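# Load two desk cartons into window seat, close lid

## Task

Move both cartons from the desk into the window seat's storage, then lower its lid until fully shut. The lid drops closed by itself whenever nothing supports it, so it must never be allowed to fall freely beyond a small distance or bang shut, or the task fails. One robot or both may be used. At the end, release everything and back the robots away. Any robot that tips over or finishes leaning also fails the task.

## Robot and tools

ROBOTS. Two identical Hello Robot Stretch 4 units, r1 and r2. Each has an omni-wheel base, a lift that rides up a mast, an arm that telescopes straight forward, a three-joint wrist (yaw, pitch, roll) and a two-finger gripper. Each carries four cameras: <name>_head_camera, <name>_head_left_camera, <name>_head_right_camera and <name>_wrist_camera. A robot stands about 1.6 m tall; its base edge lies within 0.23 m of the base origin.

FRAMES. Every robot reports in its own frames. Base frame: origin on the floor below the base centre, x ahead, y to the left, z upward. hand_pose is expressed there and marks a point between the open fingertips; with all wrist joints at zero its axes line up with the base frame. The printed value may be slightly wrong. The odometry frame is where the base frame stood when the scene began; base_odometry counts wheel rotation only, so slipping looks like travel. Heading grows to the left, range -3.142 to 3.142. Since the robots share no frame, judge their relative placement only from images, lidar_m and wrist_depth_mm.

execute_actions. Argument "actions" is a list containing one action (or empty, which just reports state and pictures). The action is an object keyed by "r1" and/or "r2"; each robot gets its own entry. Inside an entry:
- "base": exactly one relative move from where the base last reported itself: {"translate_m": d} straight ahead/back in metres, forward positive, -2 to 2; {"strafe_m": d} sideways in metres, left positive, -2 to 2; {"rotate_rad": d} turn in place in radians, counter-clockwise (left) positive, -3.2 to 3.2.
- "joints": absolute targets by name (not offsets): lift_m 0 to 1.2; arm_m 0 to 0.55 (extension); wrist_yaw_rad -1.134 to 4.276 (0 straight ahead, positive left, 3.14 stowed back, above 3.4 the arm may obstruct); wrist_pitch_rad -1.117 to 4.259 (0 level, 1.57 pointing down); wrist_roll_rad -1.117 to 4.259 (0 puts fingers level, positive turns clockwise viewed from behind); gripper_m -0.038 to 0.141 (fingertip gap in metres; negative means fingers squeezing each other). Done tolerances: ±0.004 for lift, arm and gripper, ±0.02 for yaw and roll, ±0.05 for pitch. Joint targets past a limit are clipped and reported; other out-of-range values or unknown keys reject the whole call.
- "pace": "slow", "default", "fast" or "max" (base up to 0.1/0.3/0.4/0.6 m/s and 1/2/3/4 rad/s; a raised lift above 0.2 lowers these caps, to 0.3 m/s and 1 rad/s at 1.2).
- "contact_limits": {"arm_m": v}, v from 0 (gentlest) to 0.75 (firmest), default 0.5; the arm halts with contact_stop when pushing beyond it.
- Or, alone: {"end_of_arm": "enable_torque"} to revive wrist/gripper motors that shut off.
All motions in one action begin together. Anything omitted may still be driving toward an earlier target. "cameras" picks which images return (a list of names, "all", null, or [] for none). Example: {"r1": {"base": {"translate_m": 0.3}, "joints": {"gripper_m": 0.05}, "pace": "fast"}}. One action lasts at most 15 s. To unfold a stowed wrist, send lift_m 0.4 with wrist_yaw_rad 0.

wait {"seconds": 0-10}: lets the scene run with no new commands and returns state and pictures. zoom_image {"camera", "region": [x0,y0,x1,y1]}: enlarges part of a camera's latest full image, pixel coordinates from the top-left, region no larger than 504x504. finished_scene {"scene": n}: closes the current scene irreversibly and reports success; the goal must hold at that moment. If any result reports a stop, later calls in that same reply are skipped.

RESULTS. base_status and joint_status describe how each commanded motion ended: "done" (for the base, wheels turned the full amount, slip included); "off_target" (rested short, may still push); "contact_stop_at_<key>" (blocked; that part goes slack, so a lift may sag under load and a base may drift); "limit_stop_at_<name>", including own_body (self-collision guard; move away from the body instead) and tilt (lean over 6 degrees; lift, arm and wheels go limp until upright); "torque_fault" (a wrist or gripper motor overloaded and went limp; send enable_torque). on_its_own lists what the call did not command; "held at" gives a held target, not the position. lidar_m: 12 distances in metres, sector 1 straight ahead then counter-clockwise in 30-degree steps (4 left, 7 behind, 10 right); "-" means nothing seen or closer than 0.25 m; it sees from ~0.15 m up, includes the other robot, misses glass and thin legs. wrist_depth_mm: 7x7 grid of median depths, 100-2000 mm, "-" invalid. motor_effort: percent of maximum, positive toward larger joint values, bracket = peak during last action; noisy with per-motor offsets. Wheel efforts positive turn the base right. base_tilt in degrees, forward and right positive, with a fixed bias up to ~1.5. If turned_by_wheels and turned_by_imu disagree by over ~0.1 rad, the base likely slipped or struck something.

GRIPPING. Command a gap smaller than the object; squeezing harder pulls it toward the wrist. Gripper reading and "done" don't prove a hold; a firm grip at commanded gap 0 or more shows as a clear gripper effort change. Fingertips pressed on a surface can jam; lift up.

CAUTIONS. Robots pressing on each other fails the run; once bases touch, any further millimetres press hard. Identical base commands can differ by about 3 cm per metre, so jointly carried loads are risky. Turning or driving with over 1 kg held and arm_m beyond 0.2 can topple a robot, worse at fast paces; steady pushing or pulling with a high gripper also can. Support the lid while open and lower it gently; never let it drop. Avoid dropping cartons, hard shoves, and torque faults. Something may occasionally nudge loose objects. Camera calibrations (K, distortion, T_world_to_cam in the carrying robot's base frame) are given per camera and are approximate; wrist camera poses err more when the arm is extended.

Each tool is called after "Emit:" in YAML: its name, and indented under it one key for each argument.

## Session

I'll start by looking at the scene.

Emit:
execute_actions:
  actions: []

Scene clock: 0.00 s.
r1.base_odometry: x=+0.000 y=+0.000 heading=+0.000 (m, m, rad; r1's odometry frame)
r1.turned_by_wheels: +0.000 (rad since the last result)
r1.turned_by_imu: +0.000 (rad since the last result)
r1.base_tilt: forward=+0.3 right=-0.7 (deg)
r1.lidar_m: 1.57 1.21 1.18 1.29 1.77 1.73 1.43 1.61 2.10 1.91 1.63 1.94
r1.base_status: not commanded
r1.joint_positions: lift_m=+0.244 arm_m=-0.001 wrist_yaw_rad=+3.091 wrist_pitch_rad=-0.013 wrist_roll_rad=+0.004 gripper_m=+0.057
r1.joint_status: not commanded
r1.motor_effort: lift_m=+19 arm_m=+0 wrist_yaw_rad=+1 wrist_pitch_rad=-8 wrist_roll_rad=+1 gripper_m=-3 wheel_0=+0 wheel_1=+0 wheel_2=+0 (%)
r1.hand_pose: x=-0.1136 y=+0.1020 z=+0.4261 quat_wxyz=(+0.025, +0.006, +0.002, +1.000) (m; r1's base frame)
r1.wrist_depth_mm: - 146 - - 1921 1661 1464 / - 145 - - 1921 1618 1464 / - 123 174 - 1863 1618 1464 / 104 137 213 - 1863 1618 1430 / 142 - - - 1921 1618 1464 / 1708 1808 1537 1756 216 1576 1464 / 1160 1160 1025 1060 1060 1042 1160
r2.base_odometry: x=+0.000 y=+0.000 heading=+0.000 (m, m, rad; r2's odometry frame)
r2.turned_by_wheels: +0.000 (rad since the last result)
r2.turned_by_imu: +0.000 (rad since the last result)
r2.base_tilt: forward=+1.2 right=+0.7 (deg)
r2.lidar_m: 1.52 1.65 1.35 1.36 2.23 2.10 1.47 1.32 1.34 1.38 1.24 1.25
r2.base_status: not commanded
r2.joint_positions: lift_m=+0.130 arm_m=-0.002 wrist_yaw_rad=+3.180 wrist_pitch_rad=+0.022 wrist_roll_rad=-0.003 gripper_m=+0.057
r2.joint_status: not commanded
r2.motor_effort: lift_m=+17 arm_m=+0 wrist_yaw_rad=+1 wrist_pitch_rad=-4 wrist_roll_rad=-2 gripper_m=-2 wheel_0=+0 wheel_1=+0 wheel_2=+0 (%)
r2.hand_pose: x=-0.1231 y=+0.0762 z=+0.3016 quat_wxyz=(-0.019, -0.011, -0.002, +1.000) (m; r2's base frame)
r2.wrist_depth_mm: - 136 137 - - - - / - - 136 - - - - / - 111 138 - - - - / 140 138 190 - - - - / 215 1921 - - - - 1756 / 216 1060 216 1098 200 1182 1182 / 217 279 759 109 768 723 768
pictures: r1_head_camera, r1_head_left_camera, r1_head_right_camera, r1_wrist_camera, r2_head_camera, r2_head_left_camera, r2_head_right_camera, r2_wrist_camera
Images, in order (width x height): r1_head_camera 420x560, r1_head_left_camera 420x672, r1_head_right_camera 420x672, r1_wrist_camera 616x392, r2_head_camera 420x560, r2_head_left_camera 420x672, r2_head_right_camera 420x672, r2_wrist_camera 616x392.

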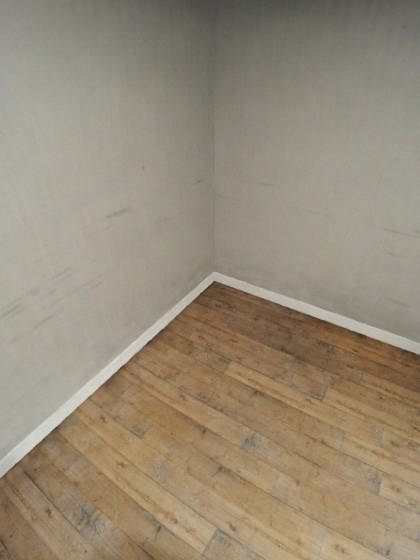

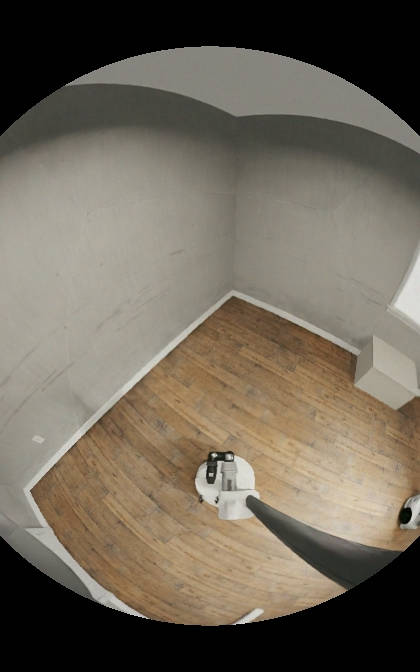

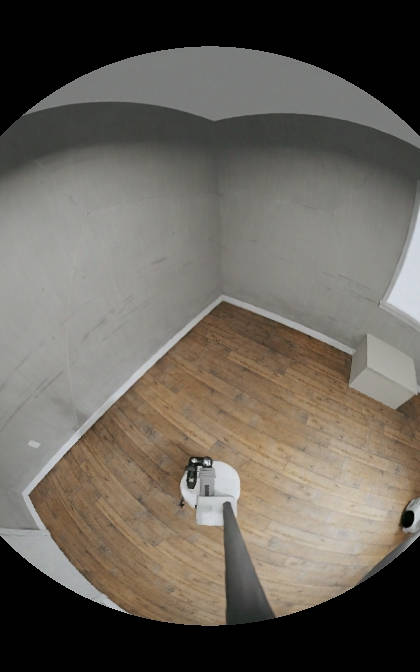

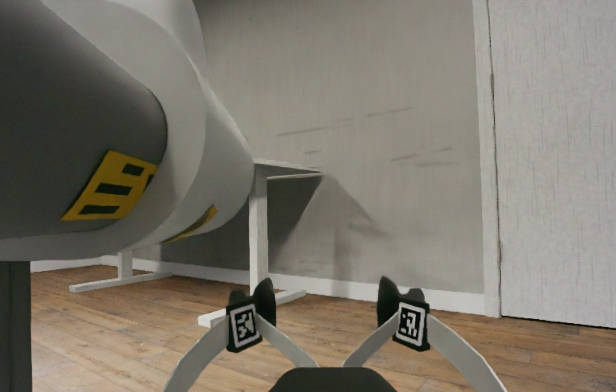

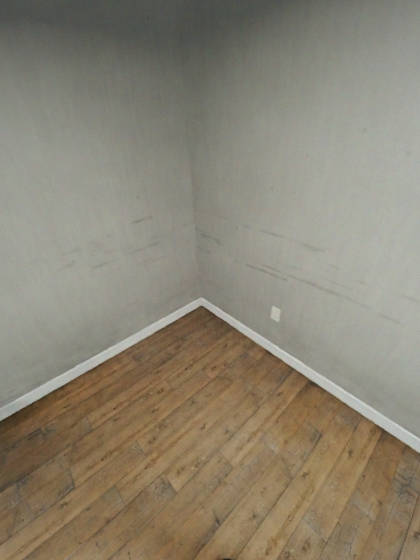

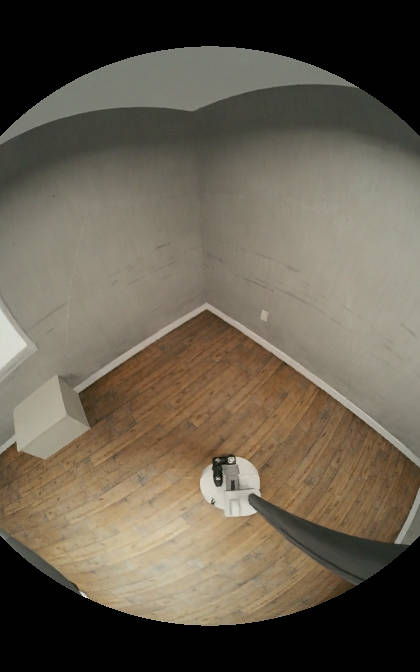

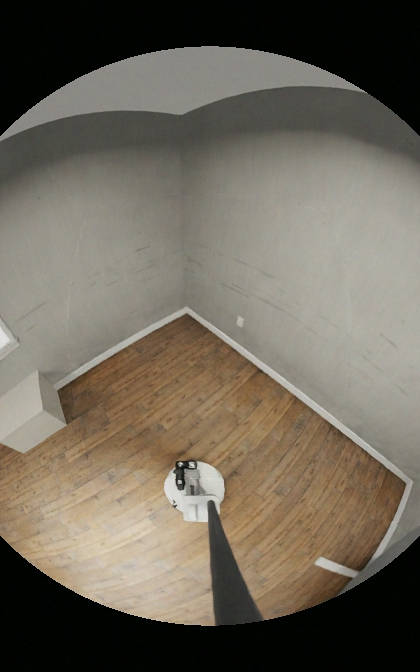

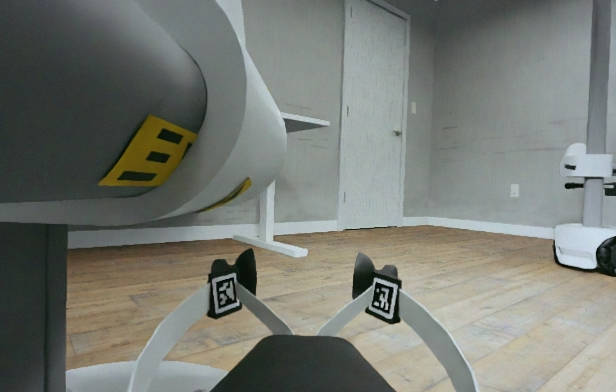

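Emit:
zoom_image:
  camera: "r1_head_right_camera"
  region: [300, 260, 420, 440]

Emit:
zoom_image:
  camera: "r2_head_left_camera"
  region: [0, 300, 140, 480]

Region (300, 260, 420, 440) of r1_head_right_camera's 420x672 image, scaled by 2.800, with more detail than that image has.

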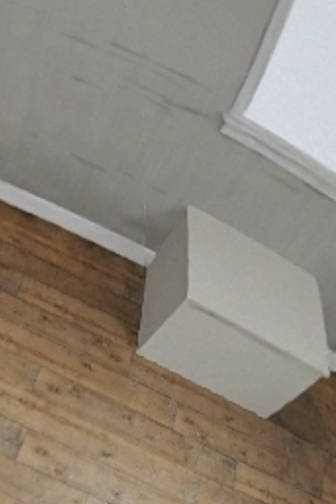

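Region (0, 300, 140, 480) of r2_head_left_camera's 420x672 image, scaled by 2.800, with more detail than that image has.

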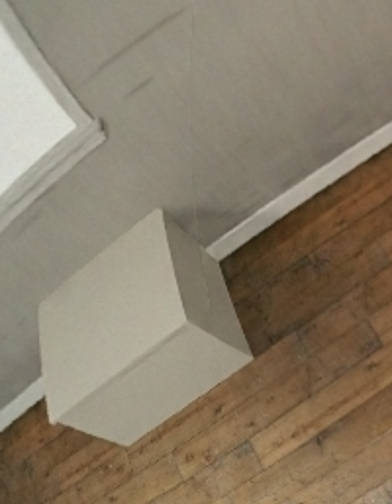

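Emit:
execute_actions:
  actions:
    - {"r1": {"base": {"rotate_rad": -2.183}, "joints": {"lift_m": 0.4, "wrist_yaw_rad": 0}, "pace": "fast"}, "r2": {"base": {"rotate_rad": -2.417}, "joints": {"lift_m": 0.6, "wrist_yaw_rad": 0}, "pace": "fast"}}

Scene clock: 8.83 s.
r1.base_odometry: x=+0.000 y=+0.000 heading=-2.183 (m, m, rad; r1's odometry frame)
r1.turned_by_wheels: -2.183 (rad since the last result)
r1.turned_by_imu: -2.189 (rad since the last result)
r1.base_tilt: forward=+0.3 right=-0.7 (deg)
r1.lidar_m: 2.09 2.06 1.65 1.94 1.71 1.23 1.20 1.27 1.77 1.73 1.40 1.43
r1.base_status: done
r1.joint_positions: lift_m=+0.400 arm_m=-0.001 wrist_yaw_rad=+0.000 wrist_pitch_rad=-0.013 wrist_roll_rad=+0.004 gripper_m=+0.057
r1.joint_status: all done
r1.motor_effort: lift_m=+21(22) arm_m=+0(0) wrist_yaw_rad=-1(6) wrist_pitch_rad=-8(8) wrist_roll_rad=+1(1) gripper_m=-2(2) wheel_0=+0(8) wheel_1=+0(9) wheel_2=+0(9) (%)
r1.hand_pose: x=+0.4586 y=-0.0873 z=+0.5817 quat_wxyz=(+1.000, +0.002, -0.006, +0.000) (m; r1's base frame)
r1.wrist_depth_mm: - - - - - - - / - - - - - - - / - - - - - - - / - - - - - - - / - - - - - - - / - - 1863 - 216 - - / 1576 1537 1308 1397 1336 1366 1464
r2.base_odometry: x=+0.000 y=+0.000 heading=-2.417 (m, m, rad; r2's odometry frame)
r2.turned_by_wheels: -2.417 (rad since the last result)
r2.turned_by_imu: -2.456 (rad since the last result)
r2.base_tilt: forward=+1.1 right=+0.6 (deg)
r2.lidar_m: 1.31 1.78 1.30 1.23 1.30 1.71 1.63 1.35 1.62 1.88 2.98 1.36
r2.base_status: done
r2.joint_positions: lift_m=+0.600 arm_m=-0.002 wrist_yaw_rad=+0.000 wrist_pitch_rad=+0.022 wrist_roll_rad=-0.003 gripper_m=+0.057
r2.joint_status: all done
r2.motor_effort: lift_m=+22(24) arm_m=+0(0) wrist_yaw_rad=-1(5) wrist_pitch_rad=-5(5) wrist_roll_rad=-2(2) gripper_m=-4(4) wheel_0=+1(7) wheel_1=+0(13) wheel_2=+0(7) (%)
r2.hand_pose: x=+0.4570 y=-0.0873 z=+0.7717 quat_wxyz=(+1.000, -0.001, +0.011, +0.000) (m; r2's base frame)
r2.wrist_depth_mm: 1756 1863 1863 1921 1863 1921 1863 / 1756 1921 1863 1983 1921 1863 1983 / 1921 1863 1863 1863 1863 1921 1921 / 1863 1983 1921 1808 1983 1921 1921 / 1921 1863 1921 1983 1921 1983 1983 / 1921 - 216 1921 200 1983 1983 / 1661 1537 1708 109 1708 1661 1661
pictures: r1_head_camera, r1_head_left_camera, r1_head_right_camera, r1_wrist_camera, r2_head_camera, r2_head_left_camera, r2_head_right_camera, r2_wrist_camera
camera_calibration (this result's frames):
r1_wrist_camera: T_world_to_cam=[[0.0356145, -0.999064, -0.0245661, -0.0787389], [0.0480327, 0.0262645, -0.9985, 0.627051], [0.998211, 0.0343811, 0.0489231, -0.259521], [0, 0, 0, 1]] pos_world=[0.231741, -0.0862117, 0.636873]
r2_wrist_camera: T_world_to_cam=[[-0.0243595, -0.999665, 0.0087925, -0.080948], [-0.0439812, -0.00771496, -0.999003, 0.841951], [0.998735, -0.0247219, -0.0437785, -0.193853], [0, 0, 0, 1]] pos_world=[0.228666, -0.0792177, 0.833337]
Images, in order (width x height): r1_head_camera 420x560, r1_head_left_camera 420x672, r1_head_right_camera 420x672, r1_wrist_camera 616x392, r2_head_camera 420x560, r2_head_left_camera 420x672, r2_head_right_camera 420x672, r2_wrist_camera 616x392.

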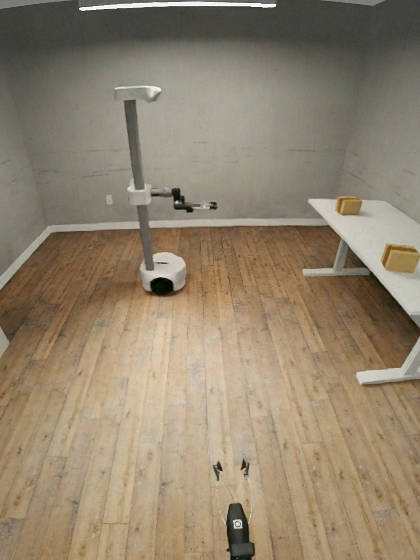

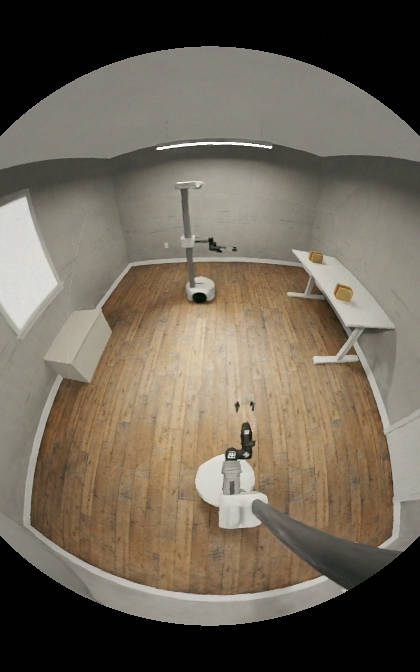

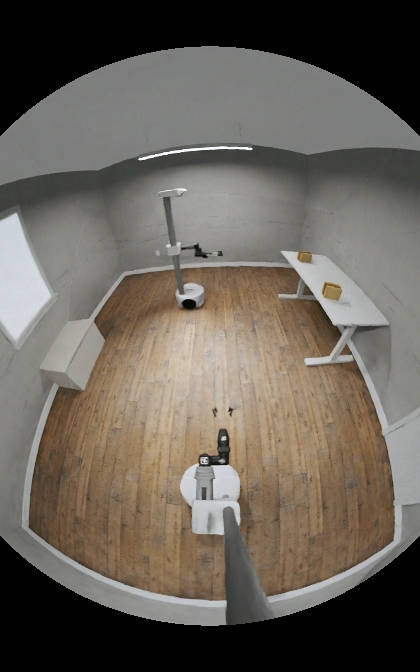

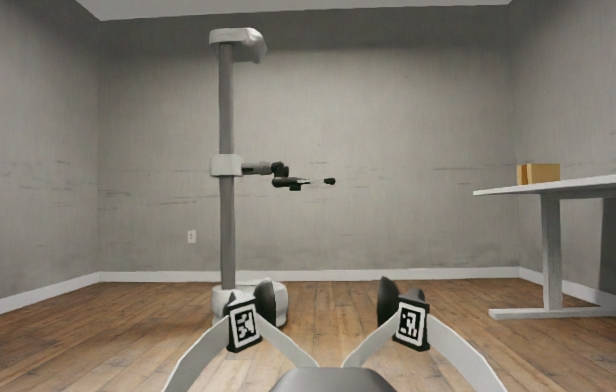

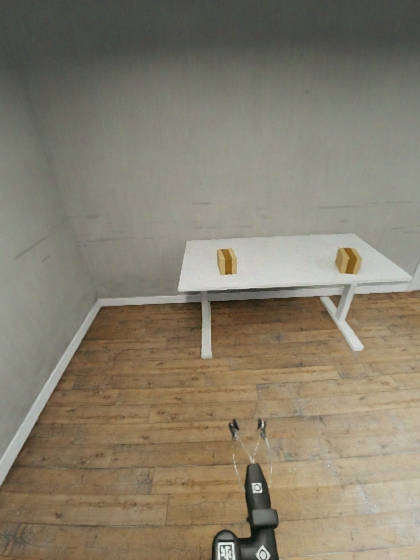

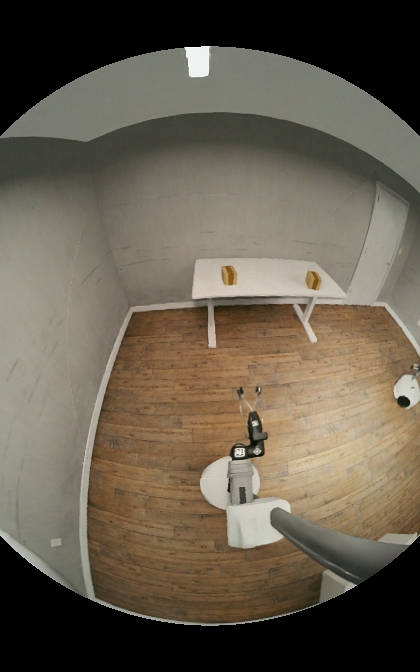

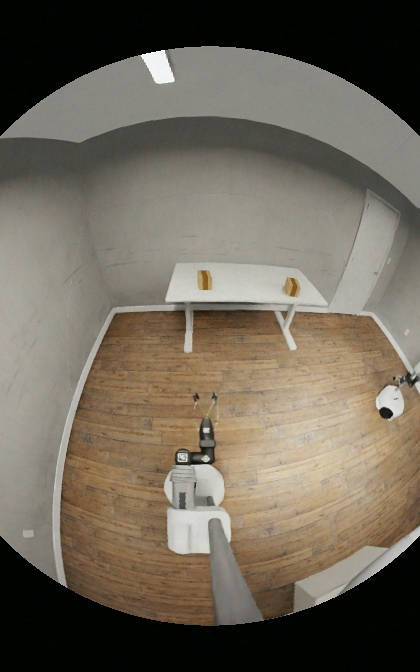

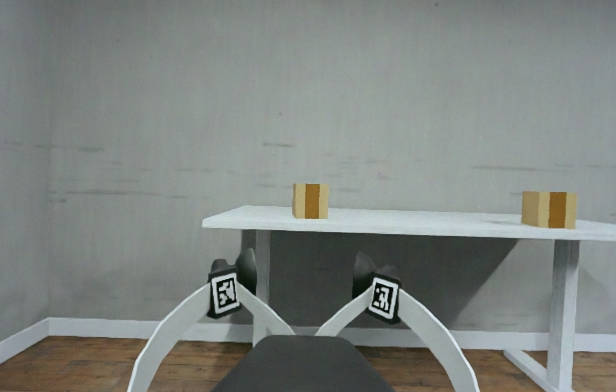

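Emit:
zoom_image:
  camera: "r2_wrist_camera"
  region: [250, 160, 370, 240]

Emit:
zoom_image:
  camera: "r2_head_camera"
  region: [160, 220, 420, 320]

Emit:
zoom_image:
  camera: "r1_head_left_camera"
  region: [20, 290, 140, 400]

Region (250, 160, 370, 240) of r2_wrist_camera's 616x392 image, scaled by 4.200.

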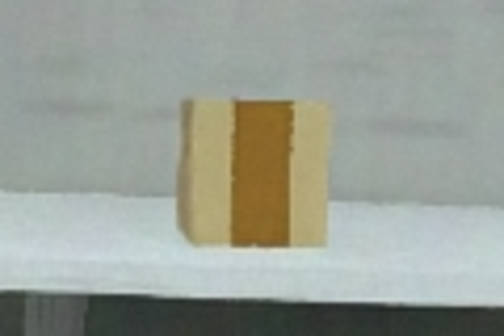

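Region (160, 220, 420, 320) of r2_head_camera's 420x560 image, scaled by 1.938, with more detail than that image has; it fills the top 194 rows of this view, and the rest is white.

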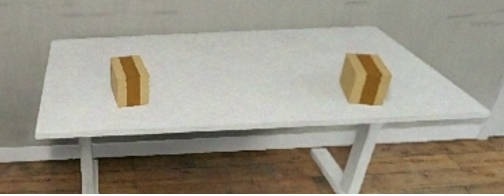

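Region (20, 290, 140, 400) of r1_head_left_camera's 420x672 image, scaled by 4.200, with more detail than that image has; it fills the top 462 rows of this view, and the rest is white.

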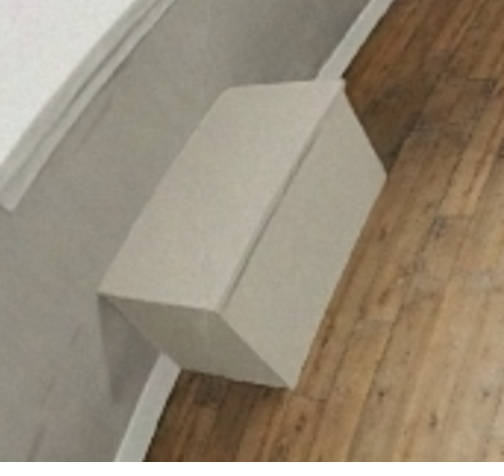

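Emit:
execute_actions:
  actions:
    - {"r1": {"base": {"strafe_m": 1.03}, "joints": {"lift_m": 0.2, "wrist_yaw_rad": 1.57, "gripper_m": 0.0, "arm_m": 0.15}, "pace": "fast"}, "r2": {"base": {"translate_m": 0.95}, "joints": {"lift_m": 1.0, "wrist_pitch_rad": 1.57, "gripper_m": 0.141}, "pace": "fast"}}

Scene clock: 22.73 s.
r1.base_odometry: x=+0.843 y=-0.592 heading=-2.183 (m, m, rad; r1's odometry frame)
r1.turned_by_wheels: +0.000 (rad since the last result)
r1.turned_by_imu: +0.001 (rad since the last result)
r1.base_tilt: forward=+0.3 right=-0.7 (deg)
r1.lidar_m: 3.48 0.88 0.96 0.92 0.97 1.23 1.16 1.24 1.76 2.79 2.24 2.58
r1.base_status: done
r1.joint_positions: lift_m=+0.200 arm_m=+0.149 wrist_yaw_rad=+1.570 wrist_pitch_rad=-0.013 wrist_roll_rad=+0.004 gripper_m=+0.000
r1.joint_status: all done
r1.motor_effort: lift_m=+17(18) arm_m=+8(9) wrist_yaw_rad=+2(7) wrist_pitch_rad=-8(7) wrist_roll_rad=+2(1) gripper_m=-6(1) wheel_0=-1(13) wheel_1=-2(11) wheel_2=+0(3) (%)
r1.hand_pose: x=+0.4072 y=+0.2884 z=+0.3821 quat_wxyz=(+0.707, +0.006, -0.003, +0.707) (m; r1's base frame)
r1.wrist_depth_mm: 917 917 891 904 891 866 854 / 917 891 904 891 878 878 854 / 904 904 904 878 878 878 866 / 904 891 891 878 878 854 854 / 904 878 891 866 866 854 585 / 904 878 878 206 866 842 591 / 878 866 854 181 512 759 591
r2.base_odometry: x=-0.711 y=-0.630 heading=-2.417 (m, m, rad; r2's odometry frame)
r2.turned_by_wheels: +0.000 (rad since the last result)
r2.turned_by_imu: -0.006 (rad since the last result)
r2.base_tilt: forward=+1.1 right=+0.7 (deg)
r2.lidar_m: 0.35 0.38 1.30 1.24 1.32 1.76 2.59 2.24 2.50 3.51 0.52 0.38
r2.base_status: done
r2.joint_positions: lift_m=+1.000 arm_m=-0.002 wrist_yaw_rad=+0.000 wrist_pitch_rad=+1.570 wrist_roll_rad=-0.003 gripper_m=+0.141
r2.joint_status: all done
r2.motor_effort: lift_m=+21(23) arm_m=+0(0) wrist_yaw_rad=+3(2) wrist_pitch_rad=+2(7) wrist_roll_rad=-1(2) gripper_m=+0(4) wheel_0=-1(6) wheel_1=-1(7) wheel_2=+1(12) (%)
r2.hand_pose: x=+0.1688 y=-0.0874 z=+0.8895 quat_wxyz=(+0.707, -0.001, +0.707, +0.001) (m; r2's base frame)
r2.wrist_depth_mm: 397 394 397 397 402 397 402 / 1098 1138 1118 1098 1098 1098 415 / 1138 1118 1138 1138 1118 1138 1138 / 1138 1118 1098 1138 1138 1160 1118 / 1138 1118 917 917 1138 1138 1160 / 1138 1118 904 891 1138 1182 1138 / 1118 1118 1138 109 1138 1138 1160
pictures: r1_head_camera, r1_head_left_camera, r1_head_right_camera, r1_wrist_camera, r2_head_camera, r2_head_left_camera, r2_head_right_camera, r2_wrist_camera
camera_calibration (this result's frames):
r1_wrist_camera: T_world_to_cam=[[0.999113, 0.0341966, -0.0245635, -0.396764], [-0.0261967, 0.0481601, -0.998496, 0.444213], [-0.0329622, 0.998254, 0.0490132, -0.0695165], [0, 0, 0, 1]] pos_world=[0.405758, 0.0615698, 0.437207]
r2_wrist_camera: T_world_to_cam=[[0.00809918, -0.999654, 0.0250299, -0.109064], [-0.999738, -0.00755854, 0.0216195, 0.200412], [-0.0214228, -0.0251985, -0.999453, 1.12138], [0, 0, 0, 1]] pos_world=[0.225266, -0.0792542, 1.11916]
Images, in order (width x height): r1_head_camera 420x560, r1_head_left_camera 420x672, r1_head_right_camera 420x672, r1_wrist_camera 616x392, r2_head_camera 420x560, r2_head_left_camera 420x672, r2_head_right_camera 420x672, r2_wrist_camera 616x392.

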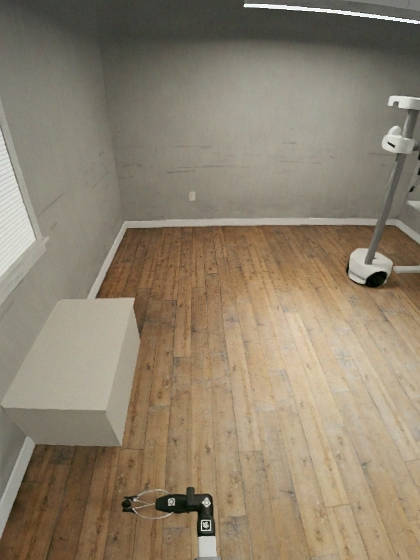

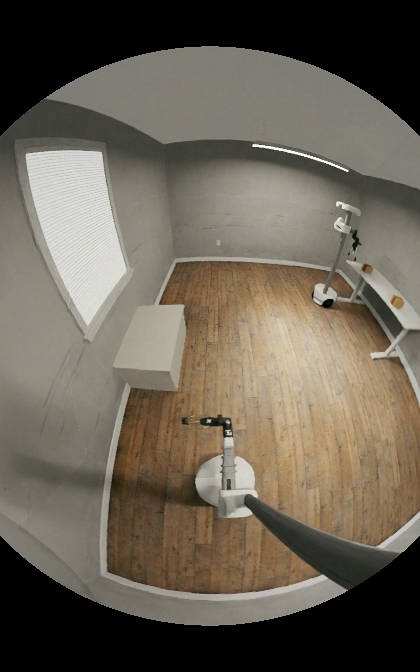

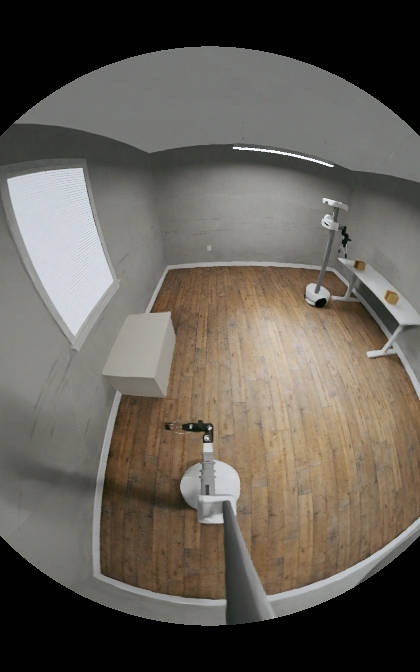

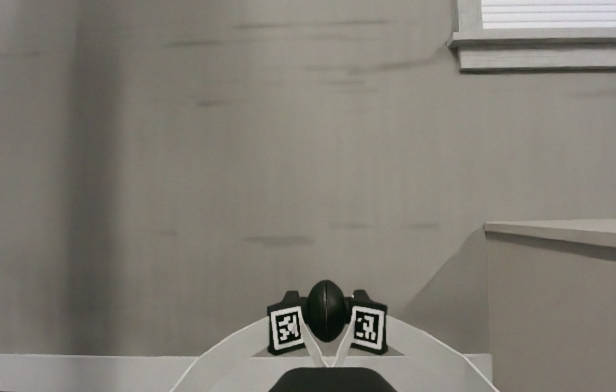

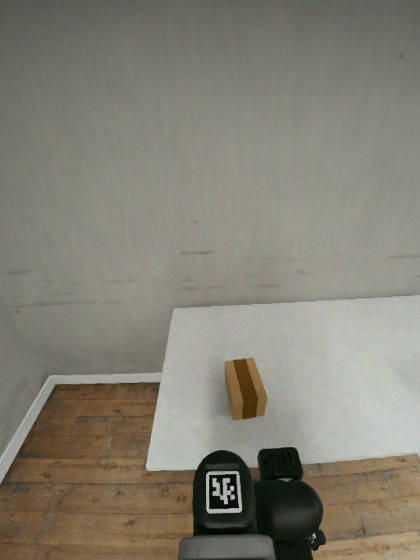

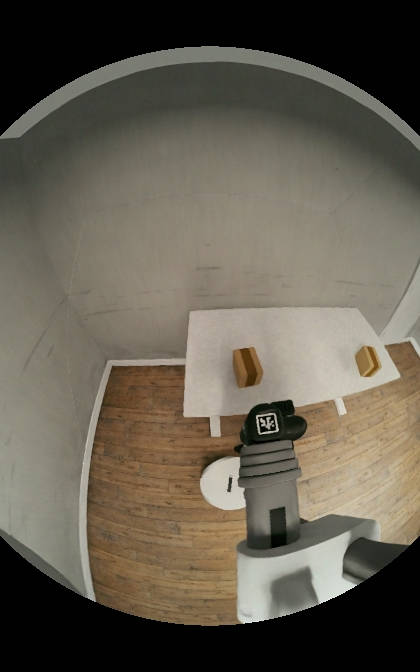

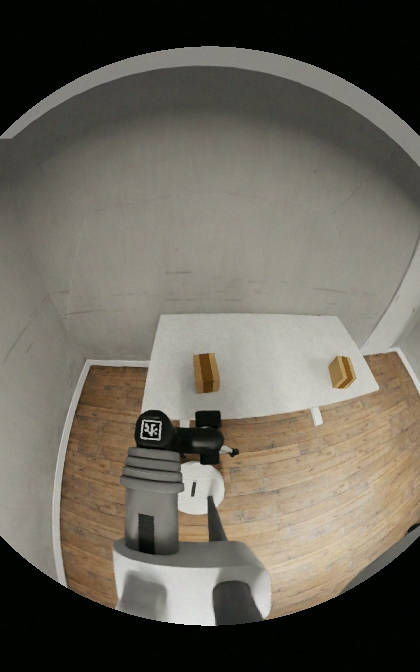

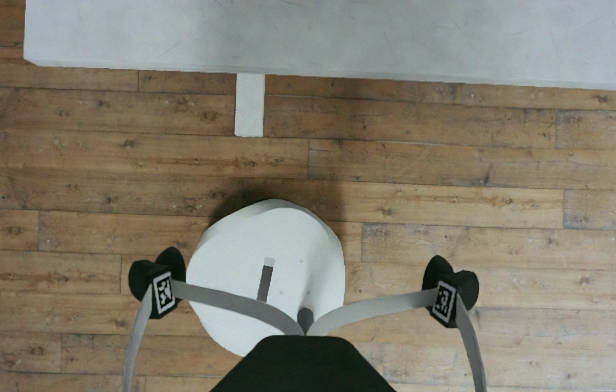

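Emit:
zoom_image:
  camera: "r2_head_camera"
  region: [200, 340, 300, 440]

Emit:
zoom_image:
  camera: "r1_head_camera"
  region: [0, 280, 240, 540]

Emit:
zoom_image:
  camera: "r1_wrist_camera"
  region: [456, 190, 616, 300]

Region (200, 340, 300, 440) of r2_head_camera's 420x560 image, scaled by 5.040, with more detail than that image has.

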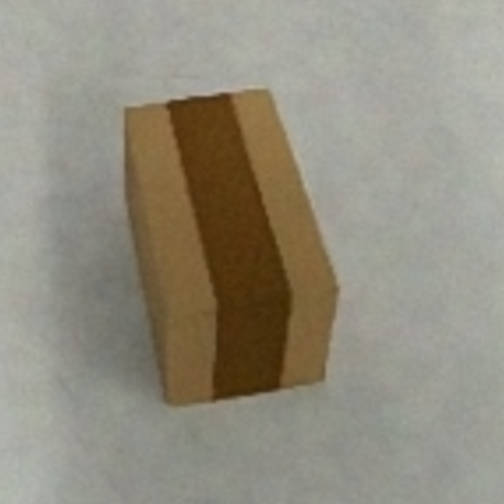

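Region (0, 280, 240, 540) of r1_head_camera's 420x560 image, scaled by 1.938, with more detail than that image has; it fills the left 465 columns of this view, and the rest is white.

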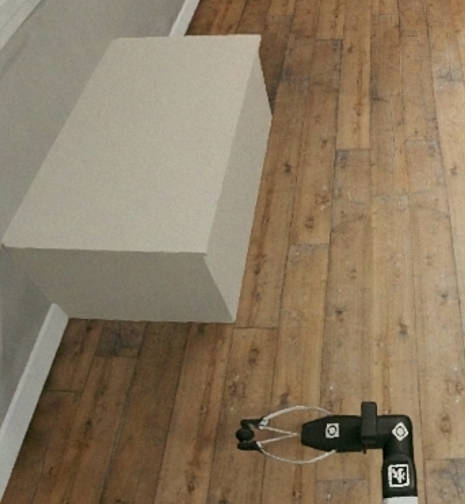

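Region (456, 190, 616, 300) of r1_wrist_camera's 616x392 image, scaled by 3.150; it fills the top 346 rows of this view, and the rest is white.

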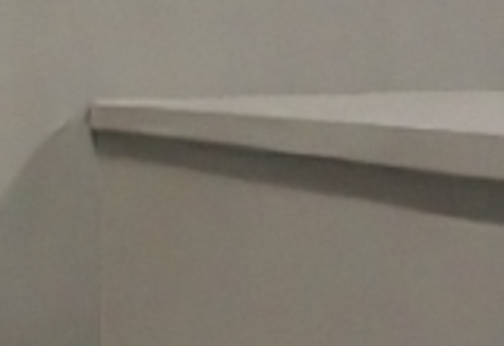

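Emit:
zoom_image:
  camera: "r1_head_camera"
  region: [110, 475, 230, 535]

Emit:
zoom_image:
  camera: "r1_head_camera"
  region: [80, 385, 150, 455]

Region (110, 475, 230, 535) of r1_head_camera's 420x560 image, scaled by 4.200, with more detail than that image has.

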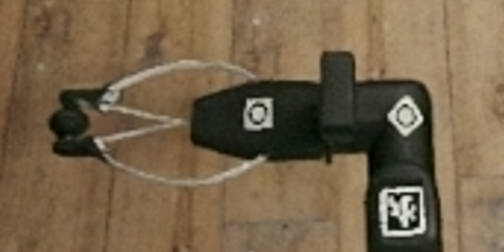

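Region (80, 385, 150, 455) of r1_head_camera's 420x560 image, scaled by 7.200, with more detail than that image has.

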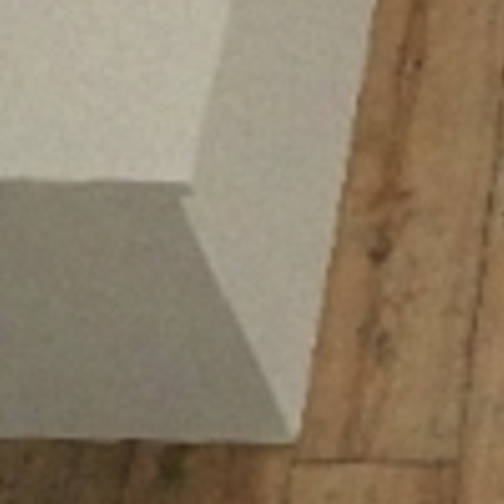

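Emit:
execute_actions:
  actions:
    - {"r1": {"base": {"translate_m": 0.39}, "joints": {"lift_m": 0.18, "arm_m": 0.2}, "pace": "fast"}, "r2": {"joints": {"arm_m": 0.396, "wrist_roll_rad": -0.11}, "pace": "fast"}}
  cameras: ["r1_head_camera", "r1_head_left_camera", "r1_wrist_camera", "r2_head_camera", "r2_wrist_camera"]

Scene clock: 35.30 s.
r1.base_odometry: x=+0.619 y=-0.911 heading=-2.183 (m, m, rad; r1's odometry frame)
r1.turned_by_wheels: +0.000 (rad since the last result)
r1.turned_by_imu: -0.001 (rad since the last result)
r1.base_tilt: forward=+0.3 right=-0.8 (deg)
r1.lidar_m: 3.12 0.60 0.56 0.91 0.96 1.35 1.57 1.65 2.29 2.34 2.12 2.29
r1.base_status: done
r1.joint_positions: lift_m=+0.180 arm_m=+0.199 wrist_yaw_rad=+1.570 wrist_pitch_rad=-0.013 wrist_roll_rad=+0.004 gripper_m=+0.000
r1.joint_status: all done
r1.motor_effort: lift_m=+17(16) arm_m=+8(6) wrist_yaw_rad=+1(1) wrist_pitch_rad=-9(7) wrist_roll_rad=+2(2) gripper_m=-4(4) wheel_0=-2(5) wheel_1=-1(6) wheel_2=+3(14) (%)
r1.hand_pose: x=+0.4572 y=+0.2884 z=+0.3620 quat_wxyz=(+0.707, +0.006, -0.003, +0.707) (m; r1's base frame)
r1.wrist_depth_mm: 904 904 891 878 866 866 854 / 904 891 891 891 866 866 854 / 891 891 878 878 866 866 854 / 891 891 878 878 854 854 842 / 891 878 878 375 368 366 364 / 891 891 866 206 368 366 362 / 866 878 842 182 277 362 359
r2.base_odometry: x=-0.711 y=-0.630 heading=-2.417 (m, m, rad; r2's odometry frame)
r2.turned_by_wheels: +0.000 (rad since the last result)
r2.turned_by_imu: -0.002 (rad since the last result)
r2.base_tilt: forward=+1.1 right=+0.7 (deg)
r2.lidar_m: 0.34 0.38 1.31 1.24 1.30 1.77 2.60 2.22 2.33 3.51 0.54 0.38
r2.base_status: not commanded
r2.joint_positions: lift_m=+1.000 arm_m=+0.395 wrist_yaw_rad=+0.000 wrist_pitch_rad=+1.570 wrist_roll_rad=-0.110 gripper_m=+0.141
r2.joint_status: all done
r2.motor_effort: lift_m=+21(21) arm_m=+8(6) wrist_yaw_rad=+0(3) wrist_pitch_rad=+2(2) wrist_roll_rad=-1(3) gripper_m=-1(0) wheel_0=-1(1) wheel_1=-1(1) wheel_2=+1(1) (%)
r2.hand_pose: x=+0.5657 y=-0.0874 z=+0.8895 quat_wxyz=(+0.706, -0.039, +0.706, +0.039) (m; r2's base frame)
r2.wrist_depth_mm: 394 394 397 397 394 397 399 / 392 394 392 399 397 399 399 / 394 397 397 397 399 399 399 / 394 397 397 279 399 399 402 / 397 397 397 279 397 397 402 / 394 394 279 277 279 399 399 / 394 399 394 109 399 402 402
pictures: r1_head_camera, r1_head_left_camera, r1_wrist_camera, r2_head_camera, r2_wrist_camera
camera_calibration (this result's frames):
r1_wrist_camera: T_world_to_cam=[[0.999108, 0.0343559, -0.0245642, -0.447247], [-0.0262046, 0.0481404, -0.998497, 0.425551], [-0.0331217, 0.99825, 0.0489977, -0.066822], [0, 0, 0, 1]] pos_world=[0.455786, 0.0615845, 0.417199]
r2_wrist_camera: T_world_to_cam=[[0.115253, -0.993018, 0.0251344, -0.172411], [-0.993166, -0.114727, 0.021436, 0.584356], [-0.0184027, -0.0274332, -0.999454, 1.12798], [0, 0, 0, 1]] pos_world=[0.620991, -0.0732218, 1.11917]
Images, in order (width x height): r1_head_camera 420x560, r1_head_left_camera 420x672, r1_wrist_camera 616x392, r2_head_camera 420x560, r2_wrist_camera 616x392.

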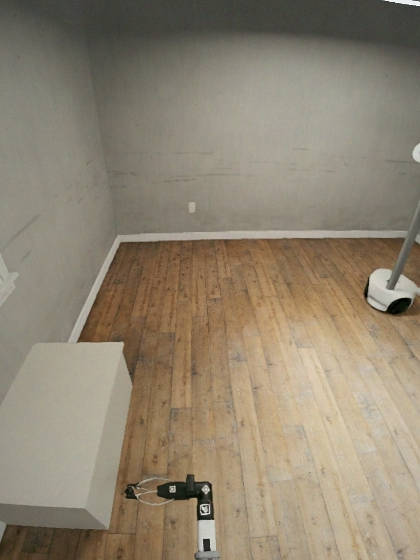

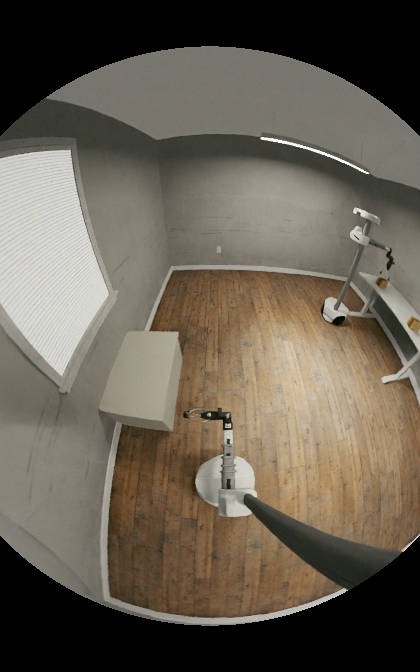

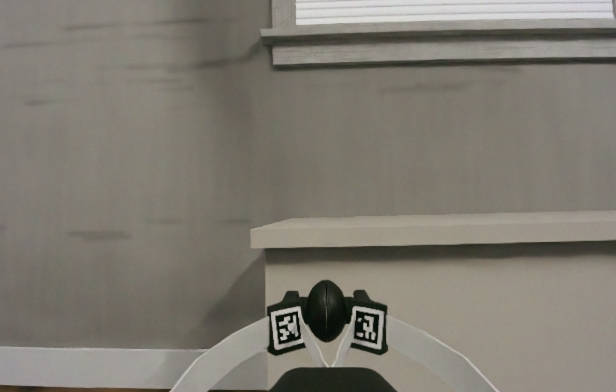

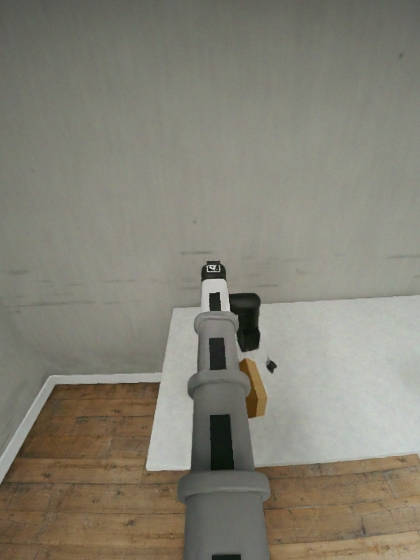

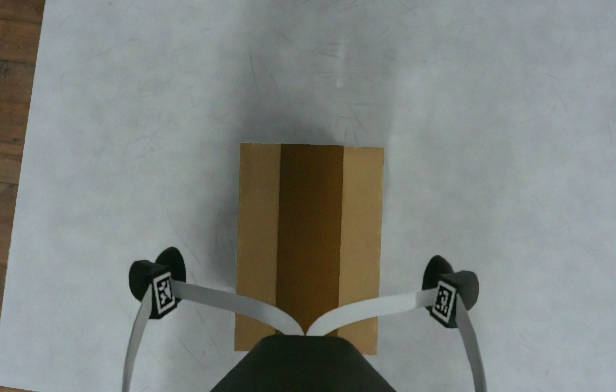

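Emit:
zoom_image:
  camera: "r1_wrist_camera"
  region: [236, 200, 416, 360]

Region (236, 200, 416, 360) of r1_wrist_camera's 616x392 image, scaled by 2.800.

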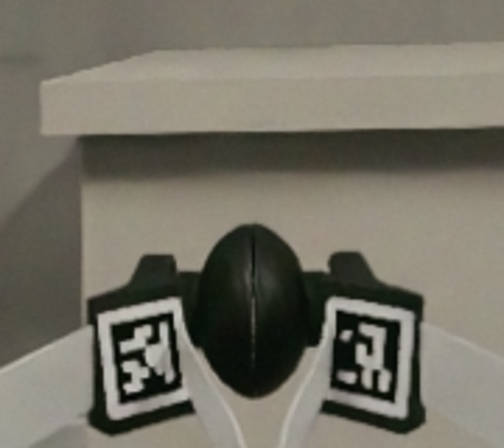

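Emit:
execute_actions:
  actions:
    - {"r1": {"base": {"strafe_m": 0.115}, "joints": {"lift_m": 0.17, "arm_m": 0.22}}, "r2": {"joints": {"lift_m": 0.91}}}
  cameras: ["r1_head_camera", "r1_head_left_camera", "r1_wrist_camera", "r2_head_right_camera", "r2_wrist_camera"]

Scene clock: 40.83 s.
r1.base_odometry: x=+0.713 y=-0.977 heading=-2.183 (m, m, rad; r1's odometry frame)
r1.turned_by_wheels: +0.000 (rad since the last result)
r1.turned_by_imu: +0.001 (rad since the last result)
r1.base_tilt: forward=+0.3 right=-0.8 (deg)
r1.lidar_m: 1.19 0.48 0.56 0.80 0.84 1.17 1.55 1.65 2.29 2.34 2.22 2.38
r1.base_status: done
r1.joint_positions: lift_m=+0.170 arm_m=+0.219 wrist_yaw_rad=+1.570 wrist_pitch_rad=-0.013 wrist_roll_rad=+0.004 gripper_m=+0.000
r1.joint_status: all done
r1.motor_effort: lift_m=+17(18) arm_m=+8(11) wrist_yaw_rad=+1(1) wrist_pitch_rad=-8(8) wrist_roll_rad=+1(1) gripper_m=-5(5) wheel_0=+1(9) wheel_1=+0(7) wheel_2=+0(3) (%)
r1.hand_pose: x=+0.4771 y=+0.2884 z=+0.3521 quat_wxyz=(+0.707, +0.006, -0.003, +0.707) (m; r1's base frame)
r1.wrist_depth_mm: 788 788 778 759 750 741 741 / 788 788 768 759 759 750 750 / 788 768 768 768 759 750 750 / 788 768 759 759 750 750 732 / 778 768 262 259 257 254 252 / 768 768 260 206 255 255 252 / 759 759 258 181 220 252 251
r2.base_odometry: x=-0.711 y=-0.630 heading=-2.417 (m, m, rad; r2's odometry frame)
r2.turned_by_wheels: +0.000 (rad since the last result)
r2.turned_by_imu: -0.002 (rad since the last result)
r2.base_tilt: forward=+1.1 right=+0.6 (deg)
r2.lidar_m: 0.36 0.37 1.30 1.24 1.28 1.77 2.59 2.22 2.42 3.51 0.53 0.38
r2.base_status: not commanded
r2.joint_positions: lift_m=+0.910 arm_m=+0.395 wrist_yaw_rad=+0.000 wrist_pitch_rad=+1.570 wrist_roll_rad=-0.110 gripper_m=+0.141
r2.joint_status: all done
r2.motor_effort: lift_m=+14(19) arm_m=+8(8) wrist_yaw_rad=-1(1) wrist_pitch_rad=+2(2) wrist_roll_rad=-2(1) gripper_m=+0(2) wheel_0=-1(1) wheel_1=-1(1) wheel_2=+1(1) (%)
r2.hand_pose: x=+0.5657 y=-0.0874 z=+0.8001 quat_wxyz=(+0.706, -0.039, +0.706, +0.039) (m; r2's base frame)
r2.wrist_depth_mm: 303 303 306 304 307 309 309 / 303 304 307 307 307 307 309 / 303 306 307 189 189 309 309 / 306 306 189 189 190 307 310 / 306 306 190 189 190 309 312 / 306 306 189 189 190 309 310 / 306 306 189 109 190 310 314
pictures: r1_head_camera, r1_head_left_camera, r1_wrist_camera, r2_head_right_camera, r2_wrist_camera
camera_calibration (this result's frames):
r1_wrist_camera: T_world_to_cam=[[0.999108, 0.0343364, -0.0245641, -0.467434], [-0.0262035, 0.048141, -0.998497, 0.416127], [-0.0331022, 0.99825, 0.0489978, -0.0656805], [0, 0, 0, 1]] pos_world=[0.475747, 0.0615828, 0.407238]
r2_wrist_camera: T_world_to_cam=[[0.115252, -0.993018, 0.0251344, -0.170164], [-0.993166, -0.114727, 0.021436, 0.586274], [-0.0184027, -0.0274331, -0.999454, 1.0386], [0, 0, 0, 1]] pos_world=[0.620993, -0.0732218, 1.02975]
Images, in order (width x height): r1_head_camera 420x560, r1_head_left_camera 420x672, r1_wrist_camera 616x392, r2_head_right_camera 420x672, r2_wrist_camera 616x392.

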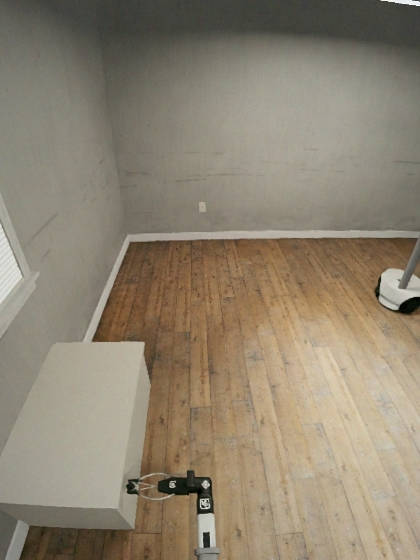

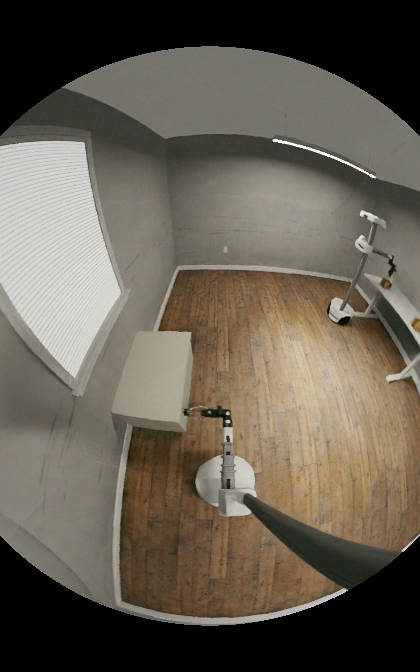

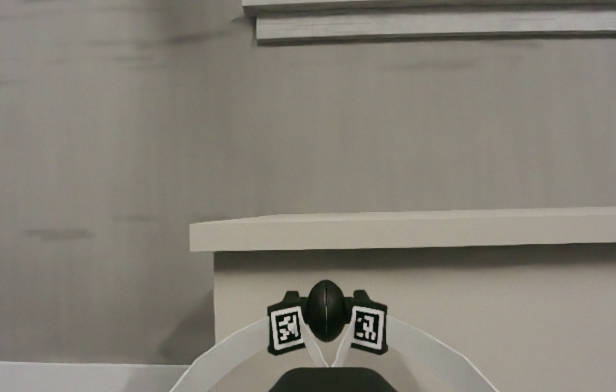

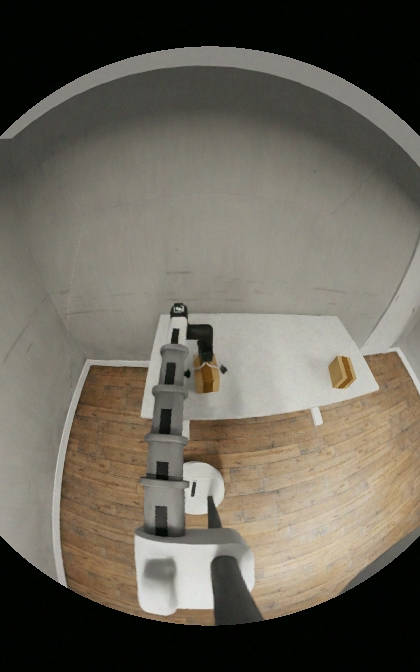

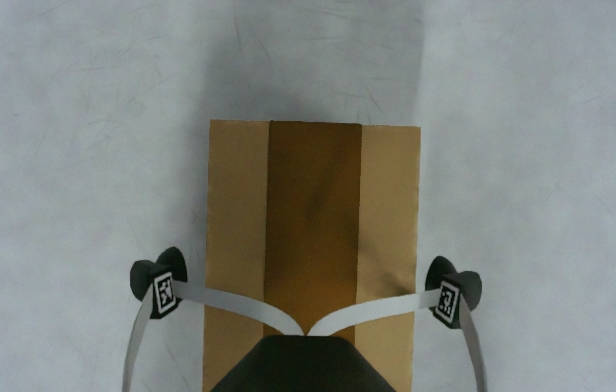

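Emit:
zoom_image:
  camera: "r1_wrist_camera"
  region: [176, 200, 376, 300]

Emit:
zoom_image:
  camera: "r1_head_camera"
  region: [100, 460, 180, 540]

Region (176, 200, 376, 300) of r1_wrist_camera's 616x392 image, scaled by 2.520.

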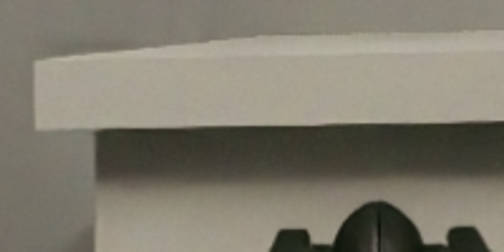

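Region (100, 460, 180, 540) of r1_head_camera's 420x560 image, scaled by 6.300, with more detail than that image has.

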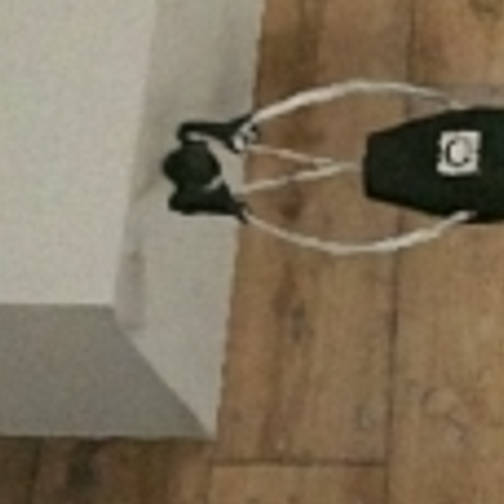

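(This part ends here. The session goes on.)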